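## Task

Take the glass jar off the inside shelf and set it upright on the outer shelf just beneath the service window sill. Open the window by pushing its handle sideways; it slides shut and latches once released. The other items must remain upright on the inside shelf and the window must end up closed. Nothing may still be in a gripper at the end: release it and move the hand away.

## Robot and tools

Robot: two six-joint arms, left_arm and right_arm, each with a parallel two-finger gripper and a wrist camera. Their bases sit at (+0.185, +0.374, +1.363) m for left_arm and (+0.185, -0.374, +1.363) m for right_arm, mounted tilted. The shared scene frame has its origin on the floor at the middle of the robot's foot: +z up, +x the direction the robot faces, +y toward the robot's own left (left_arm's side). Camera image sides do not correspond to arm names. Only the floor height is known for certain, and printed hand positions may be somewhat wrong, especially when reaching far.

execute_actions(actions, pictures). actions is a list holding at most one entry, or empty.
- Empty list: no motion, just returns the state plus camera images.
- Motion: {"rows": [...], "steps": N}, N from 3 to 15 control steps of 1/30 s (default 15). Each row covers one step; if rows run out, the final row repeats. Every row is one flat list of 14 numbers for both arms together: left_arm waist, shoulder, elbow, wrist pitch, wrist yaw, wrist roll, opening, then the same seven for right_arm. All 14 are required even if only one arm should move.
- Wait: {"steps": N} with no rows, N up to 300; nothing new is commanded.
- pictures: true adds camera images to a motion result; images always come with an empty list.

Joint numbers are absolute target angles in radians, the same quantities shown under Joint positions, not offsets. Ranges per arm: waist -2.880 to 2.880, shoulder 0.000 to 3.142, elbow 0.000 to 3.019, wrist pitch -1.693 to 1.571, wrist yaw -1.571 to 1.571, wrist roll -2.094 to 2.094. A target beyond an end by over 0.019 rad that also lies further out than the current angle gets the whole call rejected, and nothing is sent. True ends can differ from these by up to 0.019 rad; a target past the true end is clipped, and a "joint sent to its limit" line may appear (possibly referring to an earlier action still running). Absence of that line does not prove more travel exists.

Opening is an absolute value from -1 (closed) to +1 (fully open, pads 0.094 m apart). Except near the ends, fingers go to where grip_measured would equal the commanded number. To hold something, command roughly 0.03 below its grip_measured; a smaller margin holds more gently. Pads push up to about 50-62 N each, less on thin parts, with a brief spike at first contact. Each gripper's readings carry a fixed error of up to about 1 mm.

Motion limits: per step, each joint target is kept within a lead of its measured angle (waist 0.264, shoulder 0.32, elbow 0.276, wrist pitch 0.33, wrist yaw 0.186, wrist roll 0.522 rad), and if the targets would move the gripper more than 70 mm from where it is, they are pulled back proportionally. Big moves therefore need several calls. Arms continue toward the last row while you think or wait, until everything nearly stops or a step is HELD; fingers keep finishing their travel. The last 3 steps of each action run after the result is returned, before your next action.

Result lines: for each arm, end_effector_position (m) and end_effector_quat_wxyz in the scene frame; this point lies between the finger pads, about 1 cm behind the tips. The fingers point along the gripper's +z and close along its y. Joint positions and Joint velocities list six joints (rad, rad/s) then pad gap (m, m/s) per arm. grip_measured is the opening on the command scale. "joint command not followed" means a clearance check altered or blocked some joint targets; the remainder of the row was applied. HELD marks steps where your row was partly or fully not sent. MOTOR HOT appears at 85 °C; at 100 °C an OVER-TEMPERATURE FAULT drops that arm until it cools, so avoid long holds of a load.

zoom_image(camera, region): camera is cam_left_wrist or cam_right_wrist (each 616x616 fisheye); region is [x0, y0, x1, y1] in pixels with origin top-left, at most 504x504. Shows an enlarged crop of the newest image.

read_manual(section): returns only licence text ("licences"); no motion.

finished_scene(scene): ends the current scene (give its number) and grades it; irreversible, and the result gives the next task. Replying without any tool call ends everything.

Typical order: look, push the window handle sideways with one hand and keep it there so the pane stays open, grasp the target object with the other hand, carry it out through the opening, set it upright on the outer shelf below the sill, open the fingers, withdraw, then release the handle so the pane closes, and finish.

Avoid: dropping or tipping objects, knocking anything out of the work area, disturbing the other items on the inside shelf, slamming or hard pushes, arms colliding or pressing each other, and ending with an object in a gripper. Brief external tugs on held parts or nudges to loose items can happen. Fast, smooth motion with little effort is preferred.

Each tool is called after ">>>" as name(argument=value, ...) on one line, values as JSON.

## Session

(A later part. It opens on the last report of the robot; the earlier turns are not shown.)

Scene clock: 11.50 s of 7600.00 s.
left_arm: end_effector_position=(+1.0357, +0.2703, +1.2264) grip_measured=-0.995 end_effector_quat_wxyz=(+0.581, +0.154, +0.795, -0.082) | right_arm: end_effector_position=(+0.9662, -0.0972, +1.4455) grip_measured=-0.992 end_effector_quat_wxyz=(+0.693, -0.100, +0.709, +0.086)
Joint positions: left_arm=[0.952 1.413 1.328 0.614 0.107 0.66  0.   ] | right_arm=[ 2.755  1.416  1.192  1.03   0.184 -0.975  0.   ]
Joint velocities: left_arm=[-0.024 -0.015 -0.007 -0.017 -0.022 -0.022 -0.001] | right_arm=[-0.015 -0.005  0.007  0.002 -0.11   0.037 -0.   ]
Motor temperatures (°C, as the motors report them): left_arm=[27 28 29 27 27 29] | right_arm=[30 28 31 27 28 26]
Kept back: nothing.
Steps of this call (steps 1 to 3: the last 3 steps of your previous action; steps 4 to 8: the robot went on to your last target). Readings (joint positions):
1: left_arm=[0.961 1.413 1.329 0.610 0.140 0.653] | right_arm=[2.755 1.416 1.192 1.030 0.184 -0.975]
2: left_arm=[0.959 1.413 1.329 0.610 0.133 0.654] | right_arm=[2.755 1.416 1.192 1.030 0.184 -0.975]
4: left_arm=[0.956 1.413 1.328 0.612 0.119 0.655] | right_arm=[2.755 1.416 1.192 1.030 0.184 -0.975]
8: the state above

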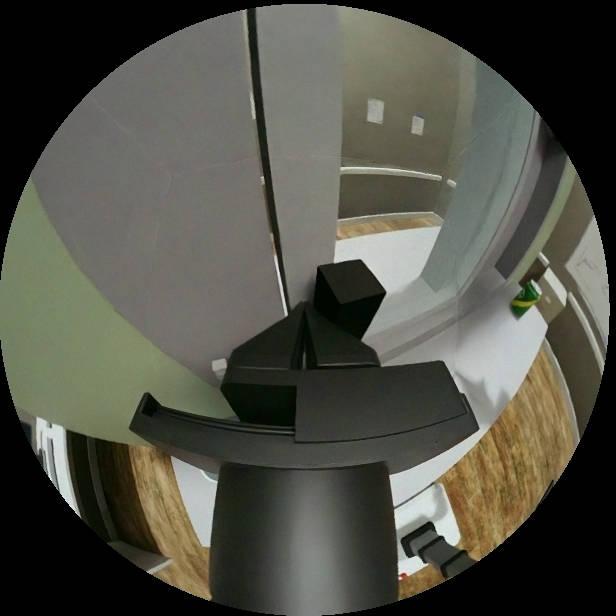

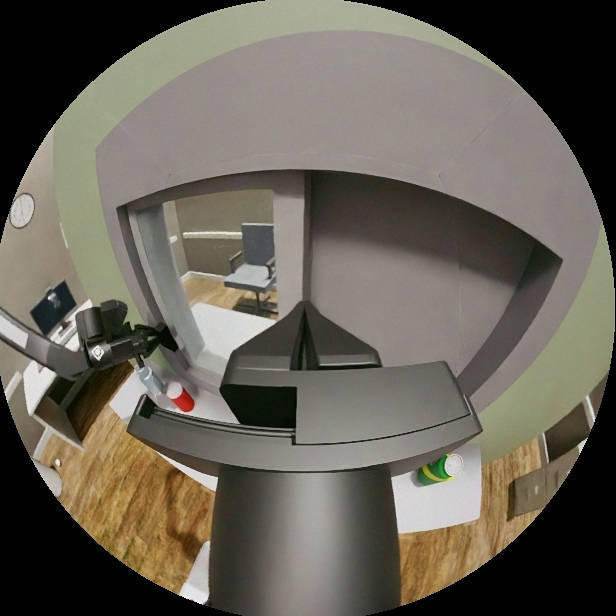

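>>> execute_actions(actions=[{"rows":[[0.85,1.49,1.38,0.62,0.15,0.68,-1,2.76,1.4,1.22,1.03,0.186,-0.984,-1],[0.89,1.46,1.35,0.61,0.17,0.66,-1,2.76,1.4,1.22,1.03,0.186,-0.984,-1],[0.93,1.43,1.33,0.6,0.19,0.65,-1,2.76,1.4,1.22,1.03,0.186,-0.984,-1],[0.96,1.41,1.31,0.595,0.21,0.64,-1,2.76,1.4,1.22,1.03,0.186,-0.984,-1],[0.98,1.395,1.3,0.59,0.23,0.63,-1,2.76,1.4,1.22,1.03,0.186,-0.984,-1],[0.99,1.385,1.295,0.585,0.24,0.62,-1,2.76,1.4,1.22,1.03,0.186,-0.984,-1],[1.0,1.375,1.295,0.585,0.25,0.62,-1,2.76,1.4,1.22,1.03,0.186,-0.984,-1],[1.0,1.368,1.295,0.585,0.25,0.62,-1,2.76,1.4,1.22,1.03,0.186,-0.984,-1]],"steps":15}])

>>> execute_actions(actions=[{"steps":6}], pictures=true)

Scene clock: 12.27 s of 7600.00 s.
left_arm: end_effector_position=(+1.0268, +0.2726, +1.2351) grip_measured=-0.995 end_effector_quat_wxyz=(+0.594, +0.177, +0.775, -0.125) | right_arm: end_effector_position=(+0.9662, -0.0972, +1.4455) grip_measured=-0.992 end_effector_quat_wxyz=(+0.693, -0.100, +0.709, +0.086)
Joint positions: left_arm=[0.986 1.384 1.304 0.598 0.244 0.64  0.   ] | right_arm=[ 2.755  1.416  1.192  1.03   0.184 -0.975  0.   ]
Joint velocities: left_arm=[-0.015 -0.073 -0.017 -0.007  0.051 -0.022 -0.002] | right_arm=[-0.005 -0.005 -0.017 -0.002 -0.051 -0.022 -0.   ]
Motor temperatures (°C, as the motors report them): left_arm=[27 28 29 27 27 29] | right_arm=[30 28 31 27 28 26]
Steps of this call (steps 1 to 11: the robot went on to your last target; steps 12 to 23: the first 12 steps of this action). Readings (joint positions):
12: left_arm=[0.952 1.413 1.326 0.614 0.109 0.662] | right_arm=[2.755 1.416 1.192 1.030 0.184 -0.975]
13: left_arm=[0.952 1.413 1.323 0.614 0.114 0.662] | right_arm=[2.755 1.416 1.192 1.030 0.184 -0.975]
15: left_arm=[0.966 1.410 1.321 0.614 0.155 0.661] | right_arm=[2.755 1.416 1.192 1.030 0.184 -0.975]
19: left_arm=[0.982 1.398 1.310 0.603 0.239 0.648] | right_arm=[2.755 1.416 1.192 1.030 0.184 -0.975]
23: the state above

Scene clock: 12.47 s of 7600.00 s.
left_arm: end_effector_position=(+1.0278, +0.2740, +1.2381) grip_measured=-0.995 end_effector_quat_wxyz=(+0.596, +0.175, +0.774, -0.125) | right_arm: end_effector_position=(+0.9662, -0.0972, +1.4455) grip_measured=-0.992 end_effector_quat_wxyz=(+0.693, -0.100, +0.709, +0.086)
Joint positions: left_arm=[0.986 1.38  1.304 0.598 0.246 0.636 0.   ] | right_arm=[ 2.755  1.416  1.192  1.03   0.184 -0.975  0.   ]
Joint velocities: left_arm=[ 0.005 -0.005  0.007 -0.007 -0.081 -0.022 -0.   ] | right_arm=[ 0.005 -0.005 -0.012 -0.022 -0.037 -0.007  0.001]
Motor temperatures (°C, as the motors report them): left_arm=[27 28 29 27 27 29] | right_arm=[30 28 31 27 28 26]
Kept back: nothing.
Steps of this call (steps 1 to 3: the last 3 steps of your previous action; steps 4 to 6: the robot went on to your last target). Readings (joint positions):
1: left_arm=[0.986 1.382 1.304 0.598 0.245 0.639] | right_arm=[2.755 1.416 1.192 1.030 0.184 -0.975]
2: left_arm=[0.986 1.381 1.304 0.598 0.245 0.638] | right_arm=[2.755 1.416 1.192 1.030 0.184 -0.975]
4: left_arm=[0.986 1.380 1.304 0.598 0.245 0.637] | right_arm=[2.755 1.416 1.192 1.030 0.184 -0.975]
6: the state above

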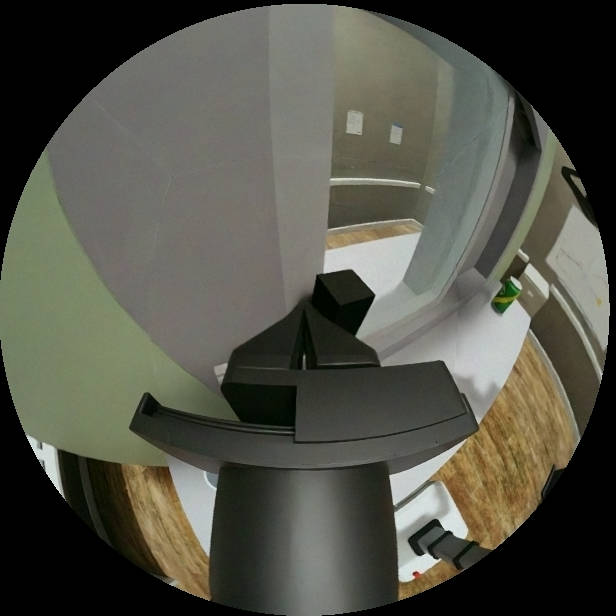

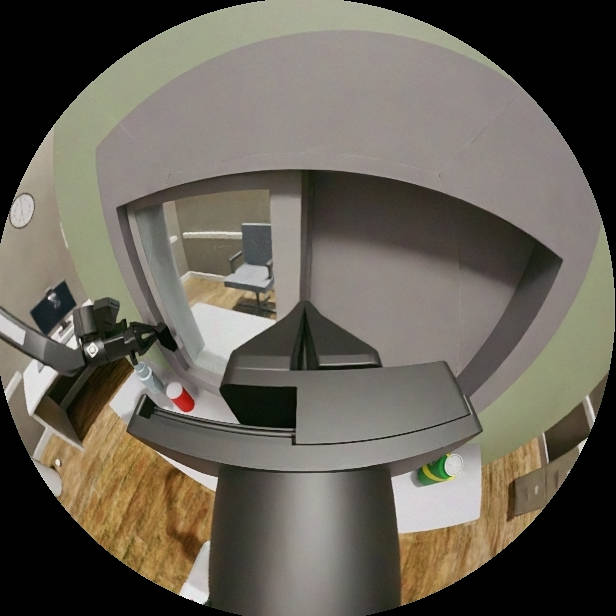

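>>> execute_actions(actions=[{"rows":[[0.975,1.385,1.31,0.595,0.25,0.63,-1,2.76,1.4,1.22,1.03,0.186,-0.984,-1],[0.965,1.392,1.315,0.597,0.25,0.63,-1,2.76,1.4,1.22,1.03,0.186,-0.984,-1],[0.958,1.397,1.32,0.6,0.248,0.635,-1,2.76,1.4,1.22,1.03,0.186,-0.984,-1],[0.951,1.402,1.323,0.602,0.246,0.635,-1,2.76,1.4,1.22,1.03,0.186,-0.984,-1],[0.944,1.407,1.326,0.604,0.244,0.64,-1,2.76,1.4,1.22,1.03,0.186,-0.984,-1],[0.937,1.412,1.329,0.606,0.241,0.64,-1,2.76,1.4,1.22,1.03,0.186,-0.984,-1],[0.93,1.417,1.332,0.608,0.238,0.645,-1,2.76,1.4,1.22,1.03,0.186,-0.984,-1],[0.923,1.422,1.335,0.61,0.234,0.645,-1,2.76,1.4,1.22,1.03,0.186,-0.984,-1],[0.916,1.427,1.338,0.612,0.23,0.65,-1,2.76,1.4,1.22,1.03,0.186,-0.984,-1],[0.909,1.432,1.341,0.614,0.226,0.65,-1,2.76,1.4,1.22,1.03,0.186,-0.984,-1],[0.902,1.437,1.344,0.616,0.222,0.655,-1,2.76,1.4,1.22,1.03,0.186,-0.984,-1],[0.895,1.442,1.347,0.618,0.218,0.655,-1,2.76,1.4,1.22,1.03,0.186,-0.984,-1]],"steps":15}])

>>> execute_actions(actions=[{"steps":6}], pictures=true)

Scene clock: 13.20 s of 7600.00 s.
left_arm: end_effector_position=(+1.0318, +0.2595, +1.2438) grip_measured=-0.995 end_effector_quat_wxyz=(+0.599, +0.167, +0.773, -0.126) | right_arm: end_effector_position=(+0.9662, -0.0972, +1.4455) grip_measured=-0.992 end_effector_quat_wxyz=(+0.693, -0.100, +0.709, +0.086)
Joint positions: left_arm=[0.952 1.394 1.317 0.607 0.214 0.638 0.   ] | right_arm=[ 2.755  1.416  1.192  1.03   0.184 -0.975  0.   ]
Joint velocities: left_arm=[-0.19   0.122  0.139  0.081 -0.154 -0.022  0.   ] | right_arm=[-0.005 -0.015 -0.002 -0.002 -0.022 -0.037 -0.   ]
Motor temperatures (°C, as the motors report them): left_arm=[27 28 29 27 27 29] | right_arm=[30 28 31 27 28 26]
Steps of this call (steps 1 to 10: the robot went on to your last target; steps 11 to 22: the first 12 steps of this action). Readings (joint positions):
11: left_arm=[0.986 1.380 1.304 0.598 0.246 0.635] | right_arm=[2.755 1.416 1.192 1.030 0.184 -0.975]
12: left_arm=[0.986 1.380 1.304 0.598 0.246 0.635] | right_arm=[2.755 1.416 1.192 1.030 0.184 -0.975]
14: left_arm=[0.985 1.380 1.304 0.598 0.246 0.635] | right_arm=[2.755 1.416 1.192 1.030 0.184 -0.975]
18: left_arm=[0.971 1.384 1.304 0.600 0.231 0.635] | right_arm=[2.755 1.416 1.192 1.030 0.184 -0.975]
22: the state above

Scene clock: 13.40 s of 7600.00 s.
left_arm: end_effector_position=(+1.0329, +0.2420, +1.2483) grip_measured=-0.995 end_effector_quat_wxyz=(+0.603, +0.167, +0.768, -0.138) | right_arm: end_effector_position=(+0.9662, -0.0972, +1.4455) grip_measured=-0.992 end_effector_quat_wxyz=(+0.693, -0.100, +0.709, +0.086)
Joint positions: left_arm=[0.923 1.41  1.328 0.611 0.212 0.641 0.   ] | right_arm=[ 2.755  1.416  1.192  1.03   0.184 -0.975  0.   ]
Joint velocities: left_arm=[-0.093  0.063  0.002 -0.017  0.066 -0.007 -0.001] | right_arm=[ 0.015 -0.024  0.007 -0.007 -0.022 -0.022 -0.001]
Motor temperatures (°C, as the motors report them): left_arm=[27 28 29 27 27 29] | right_arm=[30 28 31 27 28 26]
Kept back: nothing.
Steps of this call (steps 1 to 3: the last 3 steps of your previous action; steps 4 to 6: the robot went on to your last target). Readings (joint positions):
1: left_arm=[0.946 1.398 1.321 0.610 0.212 0.639] | right_arm=[2.755 1.416 1.192 1.030 0.184 -0.975]
2: left_arm=[0.940 1.402 1.325 0.611 0.211 0.640] | right_arm=[2.755 1.416 1.192 1.030 0.184 -0.975]
4: left_arm=[0.931 1.406 1.328 0.611 0.211 0.641] | right_arm=[2.755 1.416 1.192 1.030 0.184 -0.975]
6: the state above

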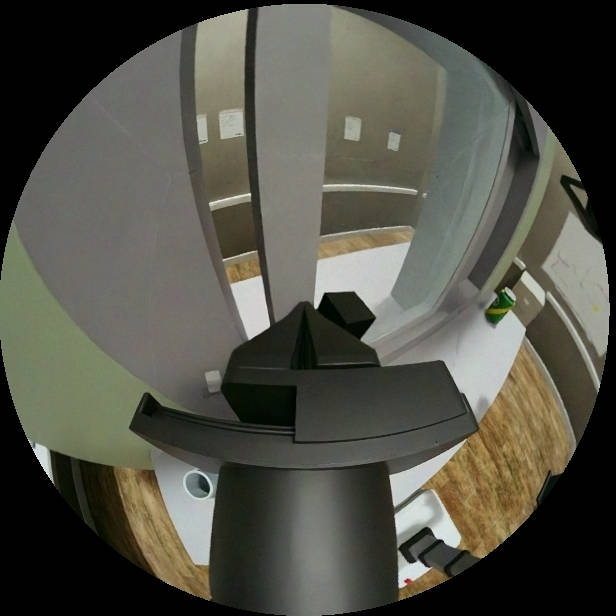

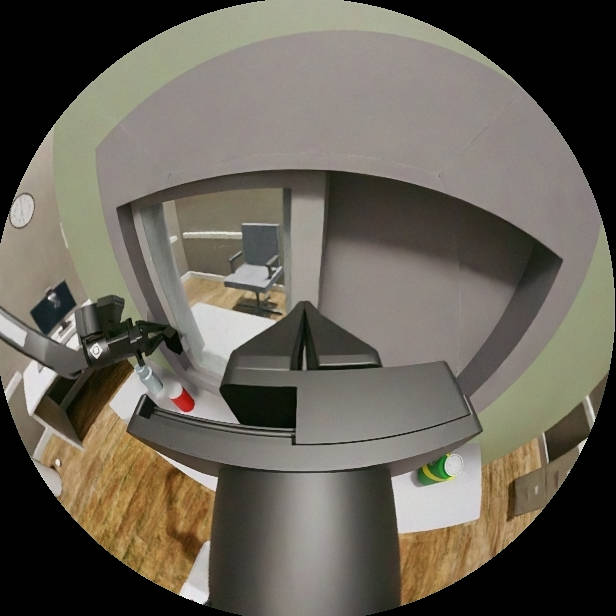

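>>> execute_actions(actions=[{"rows":[[0.9,1.452,1.347,0.622,0.215,0.66,-1,2.76,1.4,1.22,1.03,0.186,-0.984,-1],[0.9,1.462,1.349,0.626,0.212,0.66,-1,2.76,1.4,1.22,1.03,0.186,-0.984,-1],[0.898,1.47,1.352,0.63,0.209,0.665,-1,2.76,1.4,1.22,1.03,0.186,-0.984,-1],[0.893,1.477,1.355,0.632,0.205,0.665,-1,2.76,1.4,1.22,1.03,0.186,-0.984,-1],[0.887,1.483,1.358,0.633,0.2,0.67,-1,2.76,1.4,1.22,1.03,0.186,-0.984,-1],[0.881,1.489,1.361,0.634,0.195,0.67,-1,2.76,1.4,1.22,1.03,0.186,-0.984,-1],[0.875,1.495,1.364,0.635,0.19,0.675,-1,2.76,1.4,1.22,1.03,0.186,-0.984,-1],[0.869,1.5,1.367,0.636,0.185,0.675,-1,2.76,1.4,1.22,1.03,0.186,-0.984,-1],[0.863,1.505,1.37,0.637,0.18,0.68,-1,2.76,1.4,1.22,1.03,0.186,-0.984,-1],[0.857,1.51,1.373,0.638,0.175,0.68,-1,2.76,1.4,1.22,1.03,0.186,-0.984,-1],[0.851,1.515,1.376,0.639,0.17,0.685,-1,2.76,1.4,1.22,1.03,0.186,-0.984,-1],[0.845,1.52,1.379,0.64,0.165,0.69,-1,2.76,1.4,1.22,1.03,0.186,-0.984,-1],[0.838,1.525,1.382,0.641,0.16,0.69,-1,2.76,1.4,1.22,1.03,0.186,-0.984,-1],[0.831,1.53,1.385,0.642,0.155,0.695,-1,2.76,1.4,1.22,1.03,0.186,-0.984,-1],[0.825,1.535,1.388,0.643,0.15,0.7,-1,2.76,1.4,1.22,1.03,0.186,-0.984,-1]],"steps":15}])

>>> execute_actions(actions=[{"steps":6}], pictures=true)

Scene clock: 15.37 s of 7600.00 s.
left_arm: end_effector_position=(+1.0368, +0.2255, +1.2316) grip_measured=-0.995 end_effector_quat_wxyz=(+0.599, +0.165, +0.774, -0.122) | right_arm: end_effector_position=(+0.9662, -0.0972, +1.4455) grip_measured=-0.992 end_effector_quat_wxyz=(+0.693, -0.100, +0.709, +0.086)
Joint positions: left_arm=[0.902 1.466 1.358 0.638 0.162 0.664 0.   ] | right_arm=[ 2.755  1.416  1.192  1.03   0.184 -0.975  0.   ]
Joint velocities: left_arm=[-0.142  0.122  0.081  0.037 -0.11   0.139 -0.   ] | right_arm=[-0.024 -0.005 -0.007 -0.002 -0.022  0.007 -0.001]
Motor temperatures (°C, as the motors report them): left_arm=[27 28 29 27 27 29] | right_arm=[30 28 31 27 28 26]
Steps of this call (steps 1 to 30: the robot went on to your last target; steps 31 to 47: nothing new was sent; steps 48 to 59: the first 12 steps of this action). Readings (joint positions):
48: left_arm=[0.915 1.424 1.328 0.613 0.212 0.642] | right_arm=[2.755 1.416 1.192 1.030 0.184 -0.975]
49: left_arm=[0.915 1.425 1.328 0.613 0.212 0.643] | right_arm=[2.755 1.416 1.192 1.030 0.184 -0.975]
51: left_arm=[0.915 1.428 1.329 0.619 0.207 0.646] | right_arm=[2.755 1.416 1.192 1.030 0.184 -0.975]
55: left_arm=[0.914 1.447 1.343 0.630 0.186 0.654] | right_arm=[2.755 1.416 1.192 1.030 0.184 -0.975]
59: the state above

Scene clock: 15.57 s of 7600.00 s.
left_arm: end_effector_position=(+1.0366, +0.2034, +1.2324) grip_measured=-0.995 end_effector_quat_wxyz=(+0.600, +0.167, +0.772, -0.127) | right_arm: end_effector_position=(+0.9662, -0.0972, +1.4455) grip_measured=-0.992 end_effector_quat_wxyz=(+0.693, -0.100, +0.709, +0.086)
Joint positions: left_arm=[0.868 1.492 1.373 0.642 0.143 0.68  0.   ] | right_arm=[ 2.755  1.416  1.192  1.03   0.184 -0.975  0.   ]
Joint velocities: left_arm=[-0.171  0.103  0.012 -0.002 -0.051 -0.007  0.   ] | right_arm=[-0.005 -0.005  0.017  0.007 -0.007  0.007  0.   ]
Motor temperatures (°C, as the motors report them): left_arm=[27 28 29 27 27 29] | right_arm=[30 28 31 27 28 26]
Kept back: nothing.
Steps of this call (steps 1 to 3: the last 3 steps of your previous action; steps 4 to 6: the robot went on to your last target). Readings (joint positions):
1: left_arm=[0.897 1.470 1.362 0.639 0.157 0.667] | right_arm=[2.755 1.416 1.192 1.030 0.184 -0.975]
2: left_arm=[0.891 1.474 1.364 0.640 0.152 0.670] | right_arm=[2.755 1.416 1.192 1.030 0.184 -0.975]
4: left_arm=[0.879 1.483 1.370 0.642 0.143 0.677] | right_arm=[2.755 1.416 1.192 1.030 0.184 -0.975]
6: the state above

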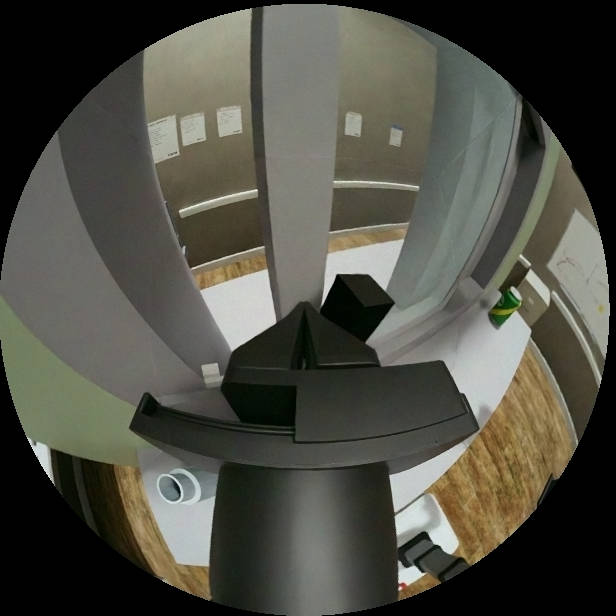

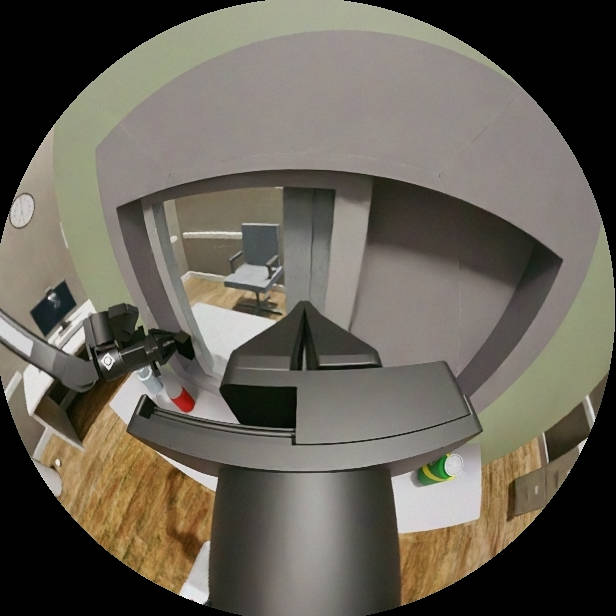

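>>> execute_actions(actions=[{"rows":[[0.815,1.545,1.393,0.645,0.142,0.705,-1,2.76,1.4,1.22,1.03,0.186,-0.984,-1],[0.805,1.555,1.398,0.647,0.134,0.71,-1,2.76,1.4,1.22,1.03,0.186,-0.984,-1],[0.794,1.565,1.404,0.649,0.125,0.715,-1,2.76,1.4,1.22,1.03,0.186,-0.984,-1],[0.784,1.575,1.41,0.651,0.116,0.72,-1,2.76,1.4,1.22,1.03,0.186,-0.984,-1],[0.773,1.585,1.416,0.653,0.107,0.725,-1,2.76,1.4,1.22,1.03,0.186,-0.984,-1],[0.763,1.595,1.422,0.655,0.098,0.73,-1,2.76,1.4,1.22,1.03,0.186,-0.984,-1],[0.752,1.605,1.429,0.657,0.089,0.735,-1,2.76,1.4,1.22,1.03,0.186,-0.984,-1],[0.742,1.615,1.436,0.659,0.08,0.74,-1,2.76,1.4,1.22,1.03,0.186,-0.984,-1],[0.731,1.625,1.443,0.661,0.071,0.745,-1,2.76,1.4,1.22,1.03,0.186,-0.984,-1],[0.721,1.636,1.45,0.663,0.062,0.75,-1,2.76,1.4,1.22,1.03,0.186,-0.984,-1],[0.71,1.647,1.458,0.665,0.053,0.755,-1,2.76,1.4,1.22,1.03,0.186,-0.984,-1],[0.7,1.658,1.466,0.667,0.044,0.76,-1,2.76,1.4,1.22,1.03,0.186,-0.984,-1],[0.69,1.669,1.474,0.67,0.036,0.765,-1,2.76,1.4,1.22,1.03,0.186,-0.984,-1],[0.68,1.68,1.482,0.672,0.028,0.77,-1,2.76,1.4,1.22,1.03,0.186,-0.984,-1],[0.67,1.69,1.49,0.675,0.02,0.775,-1,2.76,1.4,1.22,1.03,0.186,-0.984,-1]],"steps":15}])

>>> execute_actions(actions=[{"steps":8}], pictures=true)

Scene clock: 16.27 s of 7600.00 s.
left_arm: end_effector_position=(+1.0285, +0.1346, +1.2228) grip_measured=-0.995 end_effector_quat_wxyz=(+0.587, +0.170, +0.781, -0.129) | right_arm: end_effector_position=(+0.9662, -0.0972, +1.4455) grip_measured=-0.992 end_effector_quat_wxyz=(+0.693, -0.100, +0.709, +0.086)
Joint positions: left_arm=[0.768 1.59  1.421 0.66  0.044 0.727 0.   ] | right_arm=[ 2.755  1.416  1.192  1.03   0.184 -0.975  0.   ]
Joint velocities: left_arm=[-0.269  0.269  0.188  0.071 -0.242  0.095 -0.001] | right_arm=[-0.005 -0.015 -0.002 -0.002 -0.022 -0.022 -0.001]
Motor temperatures (°C, as the motors report them): left_arm=[27 28 29 27 27 29] | right_arm=[30 28 31 27 28 26]
Steps of this call (steps 1 to 9: the robot went on to your last target; steps 10 to 21: the first 12 steps of this action). Readings (joint positions):
10: left_arm=[0.844 1.521 1.374 0.642 0.146 0.686] | right_arm=[2.755 1.416 1.192 1.030 0.184 -0.975]
11: left_arm=[0.842 1.523 1.374 0.642 0.141 0.687] | right_arm=[2.755 1.416 1.192 1.030 0.184 -0.975]
13: left_arm=[0.834 1.530 1.375 0.642 0.125 0.692] | right_arm=[2.755 1.416 1.192 1.030 0.184 -0.975]
17: left_arm=[0.802 1.560 1.395 0.653 0.082 0.708] | right_arm=[2.755 1.416 1.192 1.030 0.184 -0.975]
21: the state above

Scene clock: 16.53 s of 7600.00 s.
left_arm: end_effector_position=(+1.0198, +0.0759, +1.2244) grip_measured=-0.995 end_effector_quat_wxyz=(+0.587, +0.178, +0.776, -0.148) | right_arm: end_effector_position=(+0.9662, -0.0972, +1.4455) grip_measured=-0.992 end_effector_quat_wxyz=(+0.693, -0.100, +0.709, +0.086)
Joint positions: left_arm=[0.696 1.668 1.468 0.67  0.016 0.755 0.   ] | right_arm=[ 2.755  1.416  1.192  1.03   0.184 -0.975  0.   ]
Joint velocities: left_arm=[-0.19   0.181 -0.007  0.027  0.081  0.007 -0.001] | right_arm=[-0.005 -0.005 -0.002 -0.017 -0.066 -0.037  0.   ]
Motor temperatures (°C, as the motors report them): left_arm=[27 28 29 27 27 29] | right_arm=[30 28 31 27 28 26]
Kept back: nothing.
Steps of this call (steps 1 to 3: the last 3 steps of your previous action; steps 4 to 8: the robot went on to your last target). Readings (joint positions):
1: left_arm=[0.759 1.599 1.428 0.663 0.036 0.732] | right_arm=[2.755 1.416 1.192 1.030 0.184 -0.975]
2: left_arm=[0.749 1.610 1.436 0.665 0.028 0.737] | right_arm=[2.755 1.416 1.192 1.030 0.184 -0.975]
4: left_arm=[0.728 1.634 1.454 0.669 0.015 0.746] | right_arm=[2.755 1.416 1.192 1.030 0.184 -0.975]
8: the state above

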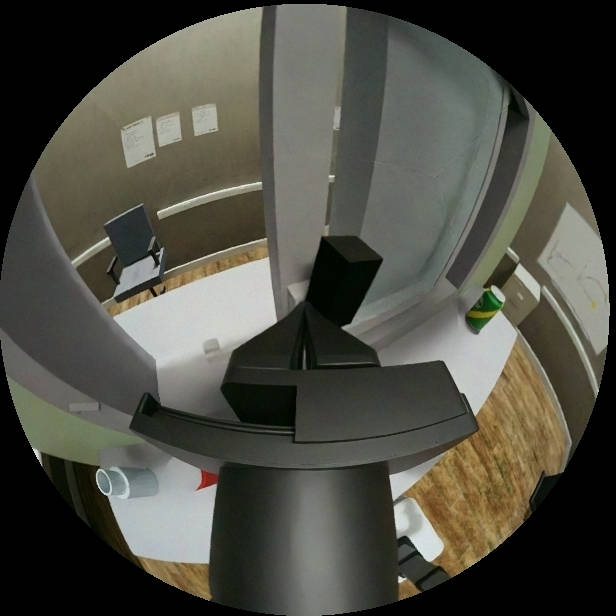

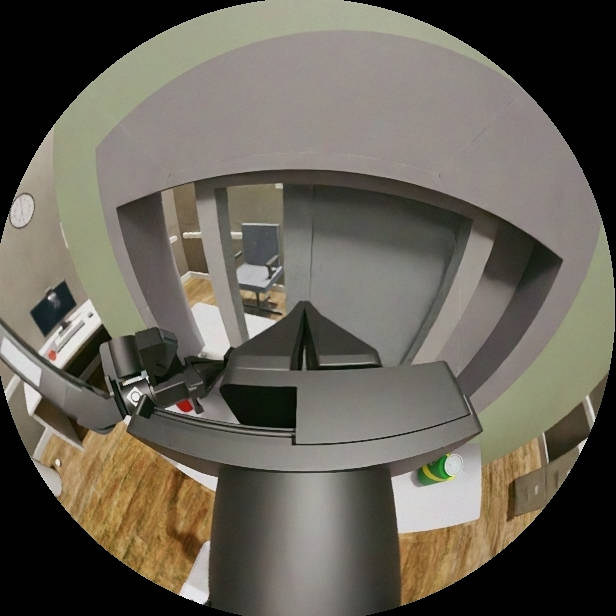

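Close to slipping; extend q3 now.

>>> execute_actions(actions=[{"rows":[[0.675,1.685,1.52,0.665,0.02,0.775,-1,2.76,1.4,1.22,1.03,0.186,-0.984,-1],[0.675,1.685,1.54,0.655,0.02,0.775,-1,2.76,1.4,1.22,1.03,0.186,-0.984,-1],[0.675,1.688,1.555,0.65,0.02,0.775,-1,2.76,1.4,1.22,1.03,0.186,-0.984,-1],[0.675,1.692,1.565,0.65,0.02,0.775,-1,2.76,1.4,1.22,1.03,0.186,-0.984,-1],[0.675,1.696,1.57,0.65,0.02,0.775,-1,2.76,1.4,1.22,1.03,0.186,-0.984,-1]],"steps":12}], pictures=true)

Scene clock: 17.20 s of 7600.00 s.
left_arm: end_effector_position=(+1.0469, +0.0741, +1.2428) grip_measured=-0.995 end_effector_quat_wxyz=(+0.607, +0.168, +0.764, -0.142) | right_arm: end_effector_position=(+0.9662, -0.0972, +1.4455) grip_measured=-0.992 end_effector_quat_wxyz=(+0.693, -0.100, +0.709, +0.086)
Joint positions: left_arm=[0.683 1.689 1.548 0.66  0.018 0.761 0.   ] | right_arm=[ 2.755  1.416  1.192  1.03   0.184 -0.975  0.   ]
Joint velocities: left_arm=[ 0.005  0.005  0.11   0.007  0.022 -0.007 -0.   ] | right_arm=[ 0.015 -0.005  0.012  0.007  0.022 -0.022  0.001]
Motor temperatures (°C, as the motors report them): left_arm=[27 28 29 27 27 29] | right_arm=[30 28 31 27 28 26]
Steps of this call (steps 1 to 11: the robot went on to your last target; steps 12 to 20: the first 9 steps of this action). Readings (joint positions):
12: left_arm=[0.683 1.687 1.470 0.670 0.018 0.760] | right_arm=[2.755 1.416 1.192 1.030 0.184 -0.975]
13: left_arm=[0.683 1.687 1.475 0.668 0.018 0.761] | right_arm=[2.755 1.416 1.192 1.030 0.184 -0.975]
15: left_arm=[0.683 1.688 1.496 0.661 0.018 0.761] | right_arm=[2.755 1.416 1.192 1.030 0.184 -0.975]
19: left_arm=[0.683 1.689 1.542 0.660 0.018 0.761] | right_arm=[2.755 1.416 1.192 1.030 0.184 -0.975]
20: the state above

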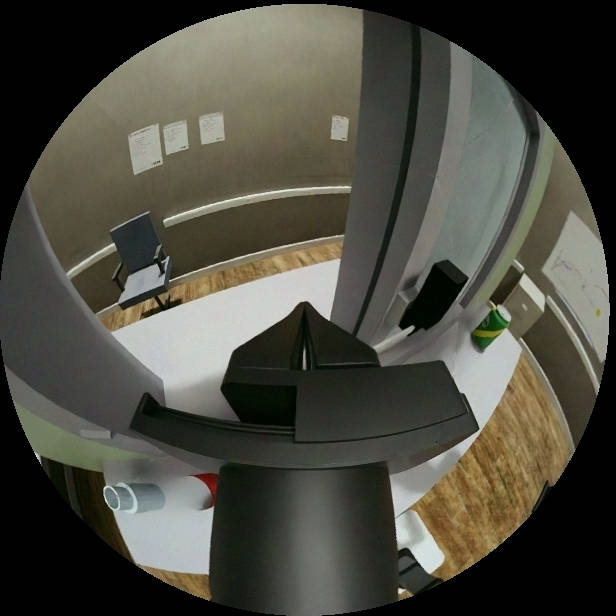

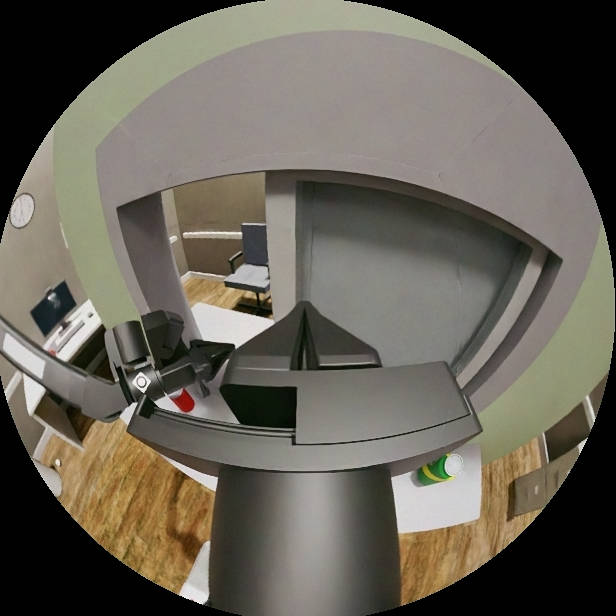

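>>> execute_actions(actions=[{"rows":[[0.675,1.71,1.6,0.65,0.02,0.775,-1,2.76,1.4,1.22,1.03,0.186,-0.984,-1],[0.675,1.725,1.63,0.64,0.02,0.775,-1,2.76,1.4,1.22,1.03,0.186,-0.984,-1],[0.672,1.735,1.65,0.63,0.02,0.775,-1,2.76,1.4,1.22,1.03,0.186,-0.984,-1]],"steps":8}], pictures=true)

Scene clock: 17.47 s of 7600.00 s.
left_arm: end_effector_position=(+1.0613, +0.0716, +1.2433) grip_measured=-0.995 end_effector_quat_wxyz=(+0.612, +0.164, +0.761, -0.139) | right_arm: end_effector_position=(+0.9662, -0.0972, +1.4455) grip_measured=-0.992 end_effector_quat_wxyz=(+0.693, -0.100, +0.709, +0.086)
Joint positions: left_arm=[0.683 1.715 1.604 0.645 0.018 0.761 0.   ] | right_arm=[ 2.755  1.416  1.192  1.03   0.184 -0.975  0.   ]
Joint velocities: left_arm=[-0.005  0.171  0.379 -0.085  0.022 -0.081 -0.001] | right_arm=[-0.005 -0.005 -0.012 -0.012 -0.051  0.051  0.001]
Motor temperatures (°C, as the motors report them): left_arm=[27 28 29 27 27 29] | right_arm=[30 28 31 27 28 26]
Steps of this call (steps 1 to 3: the last 3 steps of your previous action; steps 4 to 8: the first 5 steps of this action). Readings (joint positions):
4: left_arm=[0.683 1.690 1.552 0.660 0.018 0.761] | right_arm=[2.755 1.416 1.192 1.030 0.184 -0.975]
5: left_arm=[0.683 1.693 1.558 0.658 0.018 0.761] | right_arm=[2.755 1.416 1.192 1.030 0.184 -0.975]
7: left_arm=[0.683 1.708 1.589 0.648 0.018 0.761] | right_arm=[2.755 1.416 1.192 1.030 0.184 -0.975]
8: the state above

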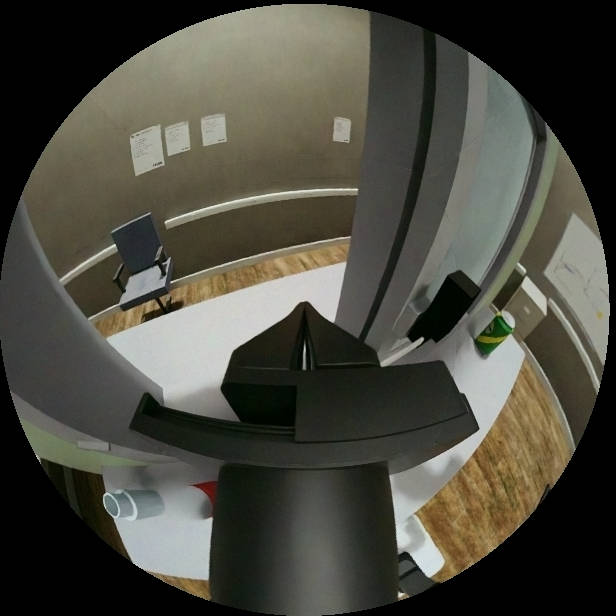

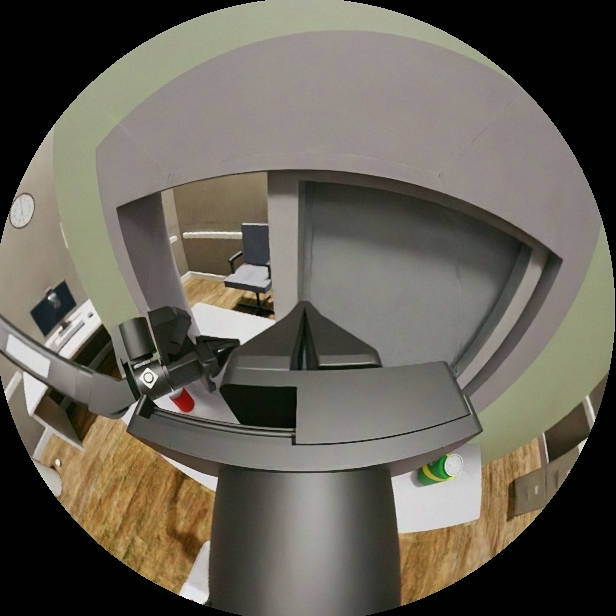

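>>> execute_actions(actions=[{"rows":[[0.665,1.75,1.665,0.635,0.01,0.78,-1,2.78,1.43,1.25,1.03,0.19,-0.99,-1],[0.658,1.762,1.678,0.637,0.0,0.785,-1,2.785,1.45,1.28,1.025,0.19,-0.99,-1],[0.651,1.774,1.69,0.639,-0.007,0.79,-1,2.79,1.47,1.31,1.02,0.192,-1.0,-1],[0.644,1.786,1.702,0.641,-0.014,0.795,-1,2.795,1.49,1.335,1.015,0.194,-1.0,-1],[0.637,1.798,1.714,0.643,-0.021,0.8,-1,2.8,1.51,1.36,1.01,0.196,-1.0,-1],[0.63,1.81,1.726,0.645,-0.028,0.8,-1,2.805,1.53,1.385,1.005,0.198,-1.01,-1],[0.623,1.822,1.738,0.647,-0.035,0.805,-1,2.81,1.55,1.41,1.0,0.2,-1.01,-1],[0.616,1.834,1.75,0.649,-0.042,0.81,-1,2.815,1.57,1.435,0.995,0.2,-1.01,-1],[0.616,1.834,1.75,0.649,-0.042,0.81,-1,2.82,1.585,1.46,0.987,0.2,-1.01,-1],[0.616,1.834,1.75,0.649,-0.042,0.81,-1,2.825,1.6,1.48,0.98,0.2,-1.01,-1],[0.616,1.834,1.75,0.649,-0.042,0.81,-1,2.825,1.61,1.5,0.975,0.2,-1.01,-1]],"steps":15}], pictures=true)

Scene clock: 18.20 s of 7600.00 s.
left_arm: end_effector_position=(+1.0794, +0.0494, +1.2369) grip_measured=-0.995 end_effector_quat_wxyz=(+0.615, +0.152, +0.766, -0.111) | right_arm: end_effector_position=(+1.0231, -0.0511, +1.4704) grip_measured=-0.992 end_effector_quat_wxyz=(+0.710, -0.074, +0.695, +0.082)
Joint positions: left_arm=[ 0.655  1.802  1.718  0.656 -0.052  0.79   0.   ] | right_arm=[ 2.801  1.576  1.463  0.99   0.198 -0.996  0.   ]
Joint velocities: left_arm=[-0.015  0.005 -0.012 -0.002  0.037  0.081  0.001] | right_arm=[ 0.122  0.435  0.422 -0.154  0.007 -0.037  0.   ]
Motor temperatures (°C, as the motors report them): left_arm=[27 28 29 27 27 29] | right_arm=[30 28 31 27 28 26]
Steps of this call (steps 1 to 3: the last 3 steps of your previous action; steps 4 to 10: the robot went on to your last target; steps 11 to 22: the first 12 steps of this action). Readings (joint positions):
11: left_arm=[0.683 1.722 1.619 0.641 0.016 0.761] | right_arm=[2.756 1.416 1.195 1.030 0.186 -0.976]
12: left_arm=[0.683 1.725 1.624 0.641 0.009 0.763] | right_arm=[2.756 1.419 1.203 1.030 0.188 -0.976]
14: left_arm=[0.682 1.738 1.646 0.641 -0.005 0.768] | right_arm=[2.760 1.438 1.245 1.028 0.191 -0.981]
18: left_arm=[0.668 1.782 1.702 0.641 -0.034 0.780] | right_arm=[2.778 1.506 1.372 1.014 0.198 -0.990]
22: the state above

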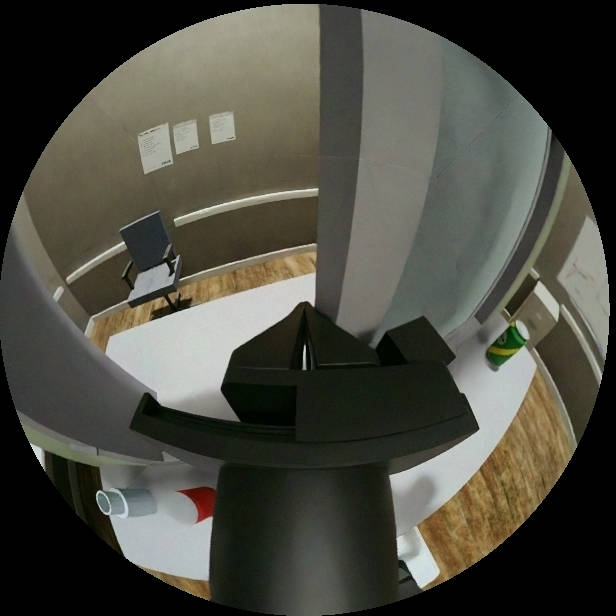

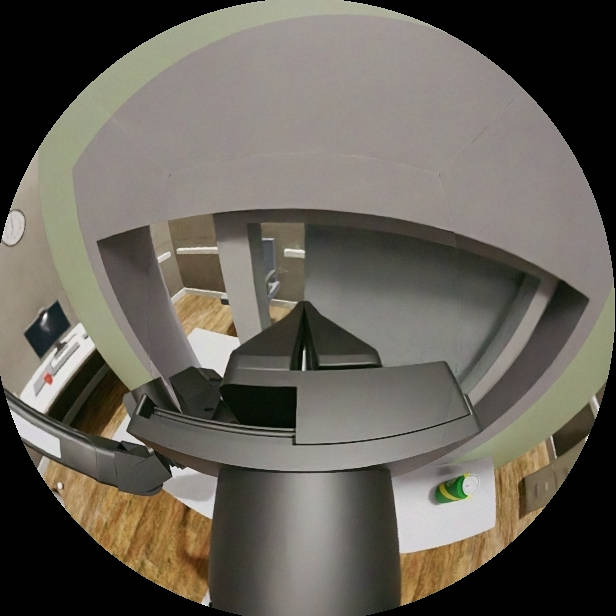

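>>> execute_actions(actions=[{"rows":[[0.611,1.841,1.757,0.647,-0.045,0.81,-1,2.825,1.615,1.5,0.975,0.2,-1.01,-1],[0.606,1.848,1.765,0.645,-0.048,0.81,-1,2.825,1.615,1.5,0.975,0.2,-1.01,-1],[0.601,1.855,1.773,0.642,-0.051,0.812,-1,2.825,1.615,1.5,0.975,0.2,-1.01,-1],[0.596,1.862,1.781,0.64,-0.054,0.814,-1,2.825,1.615,1.5,0.975,0.2,-1.01,-1],[0.591,1.869,1.789,0.637,-0.057,0.816,-1,2.825,1.615,1.5,0.975,0.2,-1.01,-1],[0.586,1.876,1.797,0.635,-0.06,0.818,-1,2.825,1.615,1.5,0.975,0.2,-1.01,-1],[0.581,1.883,1.805,0.632,-0.063,0.82,-1,2.825,1.615,1.5,0.975,0.2,-1.01,-1],[0.576,1.89,1.813,0.63,-0.066,0.822,-1,2.825,1.615,1.5,0.975,0.2,-1.01,-1],[0.571,1.897,1.821,0.627,-0.069,0.824,-1,2.825,1.615,1.5,0.975,0.2,-1.01,-1],[0.566,1.904,1.829,0.625,-0.072,0.826,-1,2.825,1.615,1.5,0.975,0.2,-1.01,-1],[0.561,1.911,1.837,0.622,-0.075,0.828,-1,2.825,1.615,1.5,0.975,0.2,-1.01,-1],[0.556,1.918,1.845,0.62,-0.078,0.83,-1,2.825,1.615,1.5,0.975,0.2,-1.01,-1],[0.551,1.925,1.853,0.617,-0.081,0.83,-1,2.825,1.615,1.5,0.975,0.2,-1.01,-1],[0.546,1.932,1.861,0.615,-0.084,0.83,-1,2.825,1.615,1.5,0.975,0.2,-1.01,-1],[0.545,1.935,1.865,0.612,-0.087,0.83,-1,2.825,1.615,1.5,0.975,0.2,-1.01,-1]],"steps":15}])

>>> execute_actions(actions=[{"steps":12}], pictures=true)

Scene clock: 19.03 s of 7600.00 s.
left_arm: end_effector_position=(+1.0790, +0.0114, +1.2378) grip_measured=-0.995 end_effector_quat_wxyz=(+0.613, +0.155, +0.766, -0.117) | right_arm: end_effector_position=(+1.0155, -0.0272, +1.4603) grip_measured=-0.992 end_effector_quat_wxyz=(+0.704, -0.089, +0.699, +0.091)
Joint positions: left_arm=[ 0.615  1.869  1.79   0.643 -0.078  0.808  0.   ] | right_arm=[ 2.809  1.612  1.474  0.978  0.198 -1.     0.   ]
Joint velocities: left_arm=[-0.181  0.278  0.325 -0.105 -0.051  0.037 -0.001] | right_arm=[ 0.015  0.005  0.012 -0.007 -0.037 -0.037 -0.   ]
Motor temperatures (°C, as the motors report them): left_arm=[27 28 29 27 27 29] | right_arm=[30 28 31 27 28 26]
Steps of this call (steps 1 to 3: the last 3 steps of your previous action; steps 4 to 13: the robot went on to your last target; steps 14 to 25: the first 12 steps of this action). Readings (joint positions):
14: left_arm=[0.647 1.812 1.720 0.656 -0.047 0.795] | right_arm=[2.809 1.612 1.474 0.978 0.198 -1.000]
15: left_arm=[0.647 1.814 1.722 0.656 -0.047 0.795] | right_arm=[2.809 1.612 1.474 0.978 0.198 -1.000]
17: left_arm=[0.645 1.820 1.733 0.656 -0.054 0.795] | right_arm=[2.809 1.612 1.474 0.978 0.198 -1.000]
21: left_arm=[0.636 1.836 1.752 0.653 -0.063 0.802] | right_arm=[2.809 1.612 1.474 0.978 0.198 -1.000]
25: the state above

Scene clock: 19.43 s of 7600.00 s.
left_arm: end_effector_position=(+1.0754, -0.0200, +1.2429) grip_measured=-0.995 end_effector_quat_wxyz=(+0.611, +0.154, +0.766, -0.126) | right_arm: end_effector_position=(+1.0155, -0.0272, +1.4603) grip_measured=-0.992 end_effector_quat_wxyz=(+0.704, -0.089, +0.699, +0.091)
Joint positions: left_arm=[ 0.578  1.916  1.84   0.63  -0.101  0.813  0.   ] | right_arm=[ 2.809  1.612  1.474  0.978  0.198 -1.001  0.   ]
Joint velocities: left_arm=[-0.005 -0.005  0.007 -0.046 -0.037 -0.051 -0.   ] | right_arm=[-0.015 -0.015  0.002  0.007  0.022 -0.022  0.001]
Motor temperatures (°C, as the motors report them): left_arm=[27 28 29 27 27 29] | right_arm=[30 28 31 27 28 26]
Kept back: nothing.
Steps of this call (steps 1 to 3: the last 3 steps of your previous action; steps 4 to 12: the robot went on to your last target). Readings (joint positions):
1: left_arm=[0.609 1.880 1.801 0.639 -0.082 0.809] | right_arm=[2.809 1.612 1.474 0.978 0.198 -1.000]
2: left_arm=[0.603 1.890 1.813 0.636 -0.085 0.810] | right_arm=[2.809 1.612 1.474 0.978 0.198 -1.001]
4: left_arm=[0.592 1.907 1.831 0.631 -0.088 0.812] | right_arm=[2.809 1.612 1.474 0.978 0.198 -1.001]
8: left_arm=[0.578 1.916 1.836 0.631 -0.102 0.813] | right_arm=[2.809 1.612 1.474 0.978 0.198 -1.001]
12: the state above

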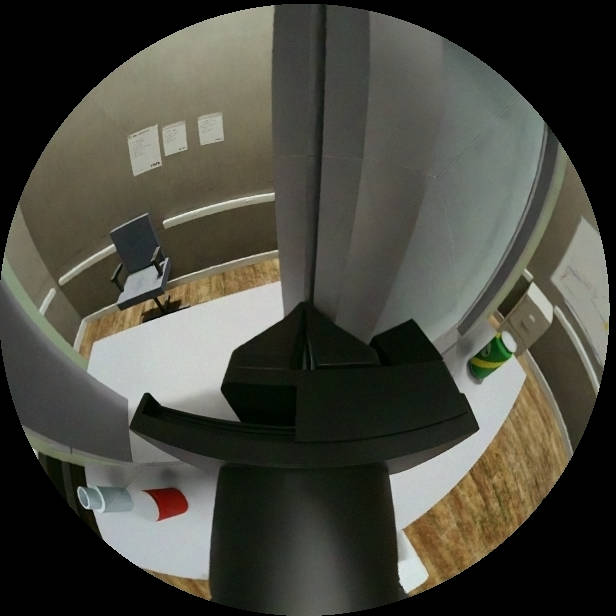

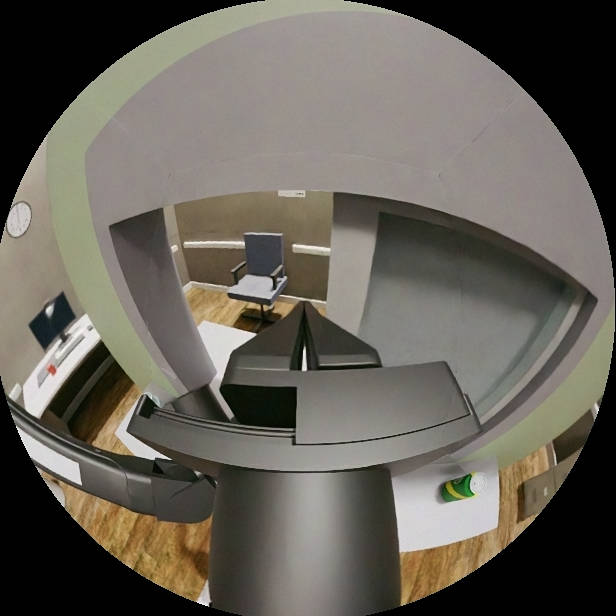

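>>> execute_actions(actions=[{"rows":[[0.555,1.93,1.855,0.62,-0.09,0.83,-1,2.81,1.625,1.523,0.962,0.199,-1.01,-1],[0.555,1.93,1.855,0.62,-0.09,0.83,-1,2.807,1.635,1.546,0.948,0.198,-1.01,-1],[0.555,1.93,1.855,0.62,-0.09,0.83,-1,2.804,1.645,1.569,0.935,0.197,-1.01,-1],[0.555,1.93,1.855,0.62,-0.09,0.83,-1,2.801,1.655,1.592,0.921,0.196,-1.01,-1],[0.555,1.93,1.855,0.62,-0.09,0.83,-1,2.798,1.665,1.615,0.908,0.195,-1.01,-1],[0.555,1.93,1.855,0.62,-0.09,0.83,-1,2.795,1.675,1.638,0.894,0.194,-1.01,-1],[0.555,1.93,1.855,0.62,-0.09,0.83,-1,2.792,1.685,1.661,0.881,0.193,-1.01,-1],[0.555,1.93,1.855,0.62,-0.09,0.83,-1,2.789,1.695,1.684,0.867,0.192,-1.01,-1],[0.555,1.93,1.855,0.62,-0.09,0.83,-1,2.786,1.705,1.707,0.854,0.191,-1.01,-1],[0.555,1.93,1.855,0.62,-0.09,0.83,-1,2.783,1.715,1.73,0.84,0.19,-1.01,-1],[0.555,1.93,1.855,0.62,-0.09,0.83,-1,2.78,1.725,1.753,0.827,0.189,-1.01,-1],[0.555,1.93,1.855,0.62,-0.09,0.83,-1,2.777,1.735,1.776,0.813,0.188,-1.01,-1],[0.555,1.93,1.855,0.62,-0.09,0.83,-1,2.774,1.745,1.799,0.8,0.187,-1.01,-1],[0.555,1.93,1.855,0.62,-0.09,0.83,-1,2.772,1.755,1.822,0.786,0.186,-1.01,-1],[0.555,1.93,1.855,0.62,-0.09,0.83,-1,2.77,1.762,1.845,0.772,0.185,-1.01,-1]],"steps":15}])

>>> execute_actions(actions=[{"steps":10}], pictures=true)

Scene clock: 20.17 s of 7600.00 s.
left_arm: end_effector_position=(+1.0748, -0.0215, +1.2433) grip_measured=-0.995 end_effector_quat_wxyz=(+0.612, +0.157, +0.765, -0.129) | right_arm: end_effector_position=(+1.0727, -0.0152, +1.4754) grip_measured=-0.992 end_effector_quat_wxyz=(+0.709, -0.083, +0.695, +0.088)
Joint positions: left_arm=[ 0.578  1.916  1.84   0.626 -0.092  0.814  0.   ] | right_arm=[ 2.806  1.697  1.708  0.848  0.191 -1.001  0.   ]
Joint velocities: left_arm=[-0.005 -0.005  0.007 -0.007  0.022 -0.051 -0.001] | right_arm=[-0.054  0.278  0.681 -0.393 -0.095 -0.051  0.001]
Motor temperatures (°C, as the motors report them): left_arm=[27 28 29 27 28 29] | right_arm=[30 28 31 27 28 26]
Steps of this call (steps 1 to 10: the robot went on to your last target; steps 11 to 22: the first 12 steps of this action). Readings (joint positions):
11: left_arm=[0.578 1.916 1.840 0.626 -0.092 0.814] | right_arm=[2.809 1.612 1.476 0.977 0.198 -1.001]
12: left_arm=[0.578 1.916 1.840 0.626 -0.092 0.814] | right_arm=[2.809 1.614 1.482 0.971 0.198 -1.001]
14: left_arm=[0.578 1.916 1.840 0.626 -0.092 0.814] | right_arm=[2.809 1.624 1.513 0.951 0.198 -1.001]
18: left_arm=[0.578 1.916 1.840 0.626 -0.092 0.814] | right_arm=[2.809 1.660 1.613 0.901 0.196 -1.001]
22: the state above

Scene clock: 20.50 s of 7600.00 s.
left_arm: end_effector_position=(+1.0748, -0.0215, +1.2433) grip_measured=-0.995 end_effector_quat_wxyz=(+0.612, +0.157, +0.765, -0.129) | right_arm: end_effector_position=(+1.0970, -0.0100, +1.4654) grip_measured=-0.992 end_effector_quat_wxyz=(+0.705, -0.091, +0.698, +0.081)
Joint positions: left_arm=[ 0.578  1.916  1.84   0.626 -0.092  0.814  0.   ] | right_arm=[ 2.785  1.747  1.814  0.779  0.188 -1.001  0.   ]
Joint velocities: left_arm=[-0.005  0.005 -0.007 -0.002  0.007 -0.037  0.   ] | right_arm=[ 0.005  0.005 -0.007 -0.032  0.037 -0.037 -0.001]
Motor temperatures (°C, as the motors report them): left_arm=[27 28 29 27 28 29] | right_arm=[30 28 31 27 28 26]
Kept back: nothing.
Steps of this call (steps 1 to 3: the last 3 steps of your previous action; steps 4 to 10: the robot went on to your last target). Readings (joint positions):
1: left_arm=[0.578 1.916 1.840 0.626 -0.092 0.814] | right_arm=[2.804 1.707 1.730 0.834 0.190 -1.001]
2: left_arm=[0.578 1.916 1.840 0.626 -0.092 0.814] | right_arm=[2.801 1.717 1.753 0.821 0.189 -1.001]
4: left_arm=[0.578 1.916 1.840 0.626 -0.092 0.814] | right_arm=[2.795 1.736 1.795 0.795 0.188 -1.001]
8: left_arm=[0.578 1.916 1.840 0.626 -0.092 0.814] | right_arm=[2.786 1.746 1.814 0.780 0.188 -1.001]
10: the state above

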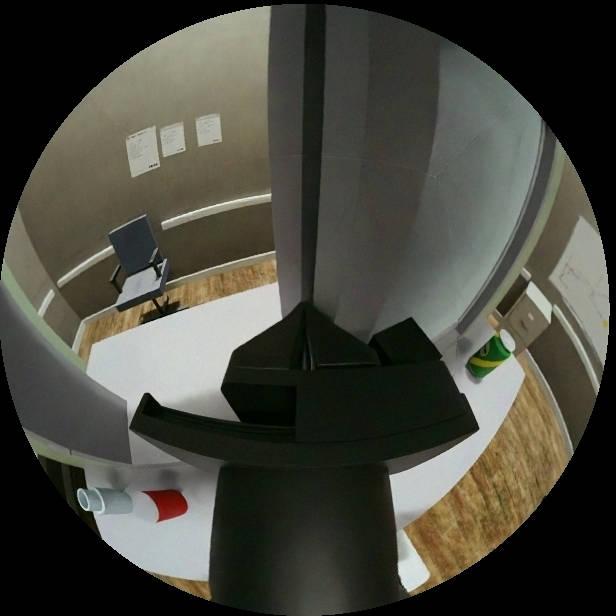

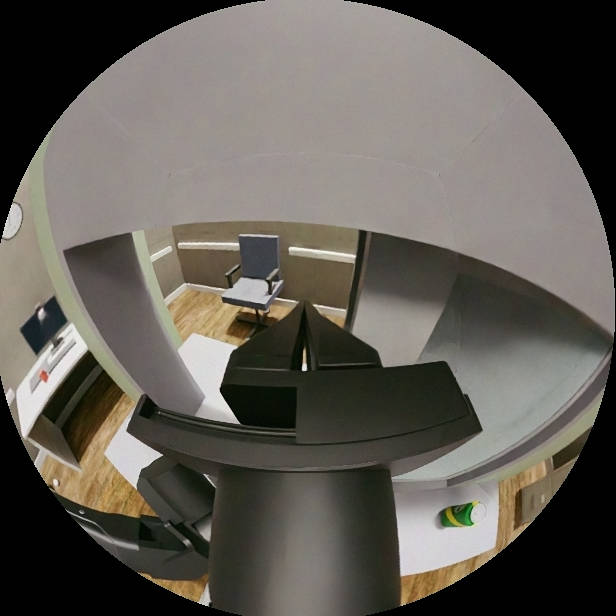

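>>> zoom_image(camera="cam_left_wrist", region=[40, 270, 300, 540])

Region (40, 270, 300, 540) of cam_left_wrist's 616x616 image, scaled by 1.867, with more detail than that image has; it fills the left 485 columns of this view, and the rest is white.

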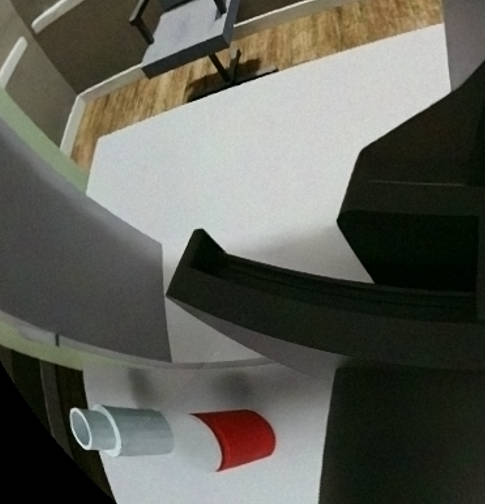

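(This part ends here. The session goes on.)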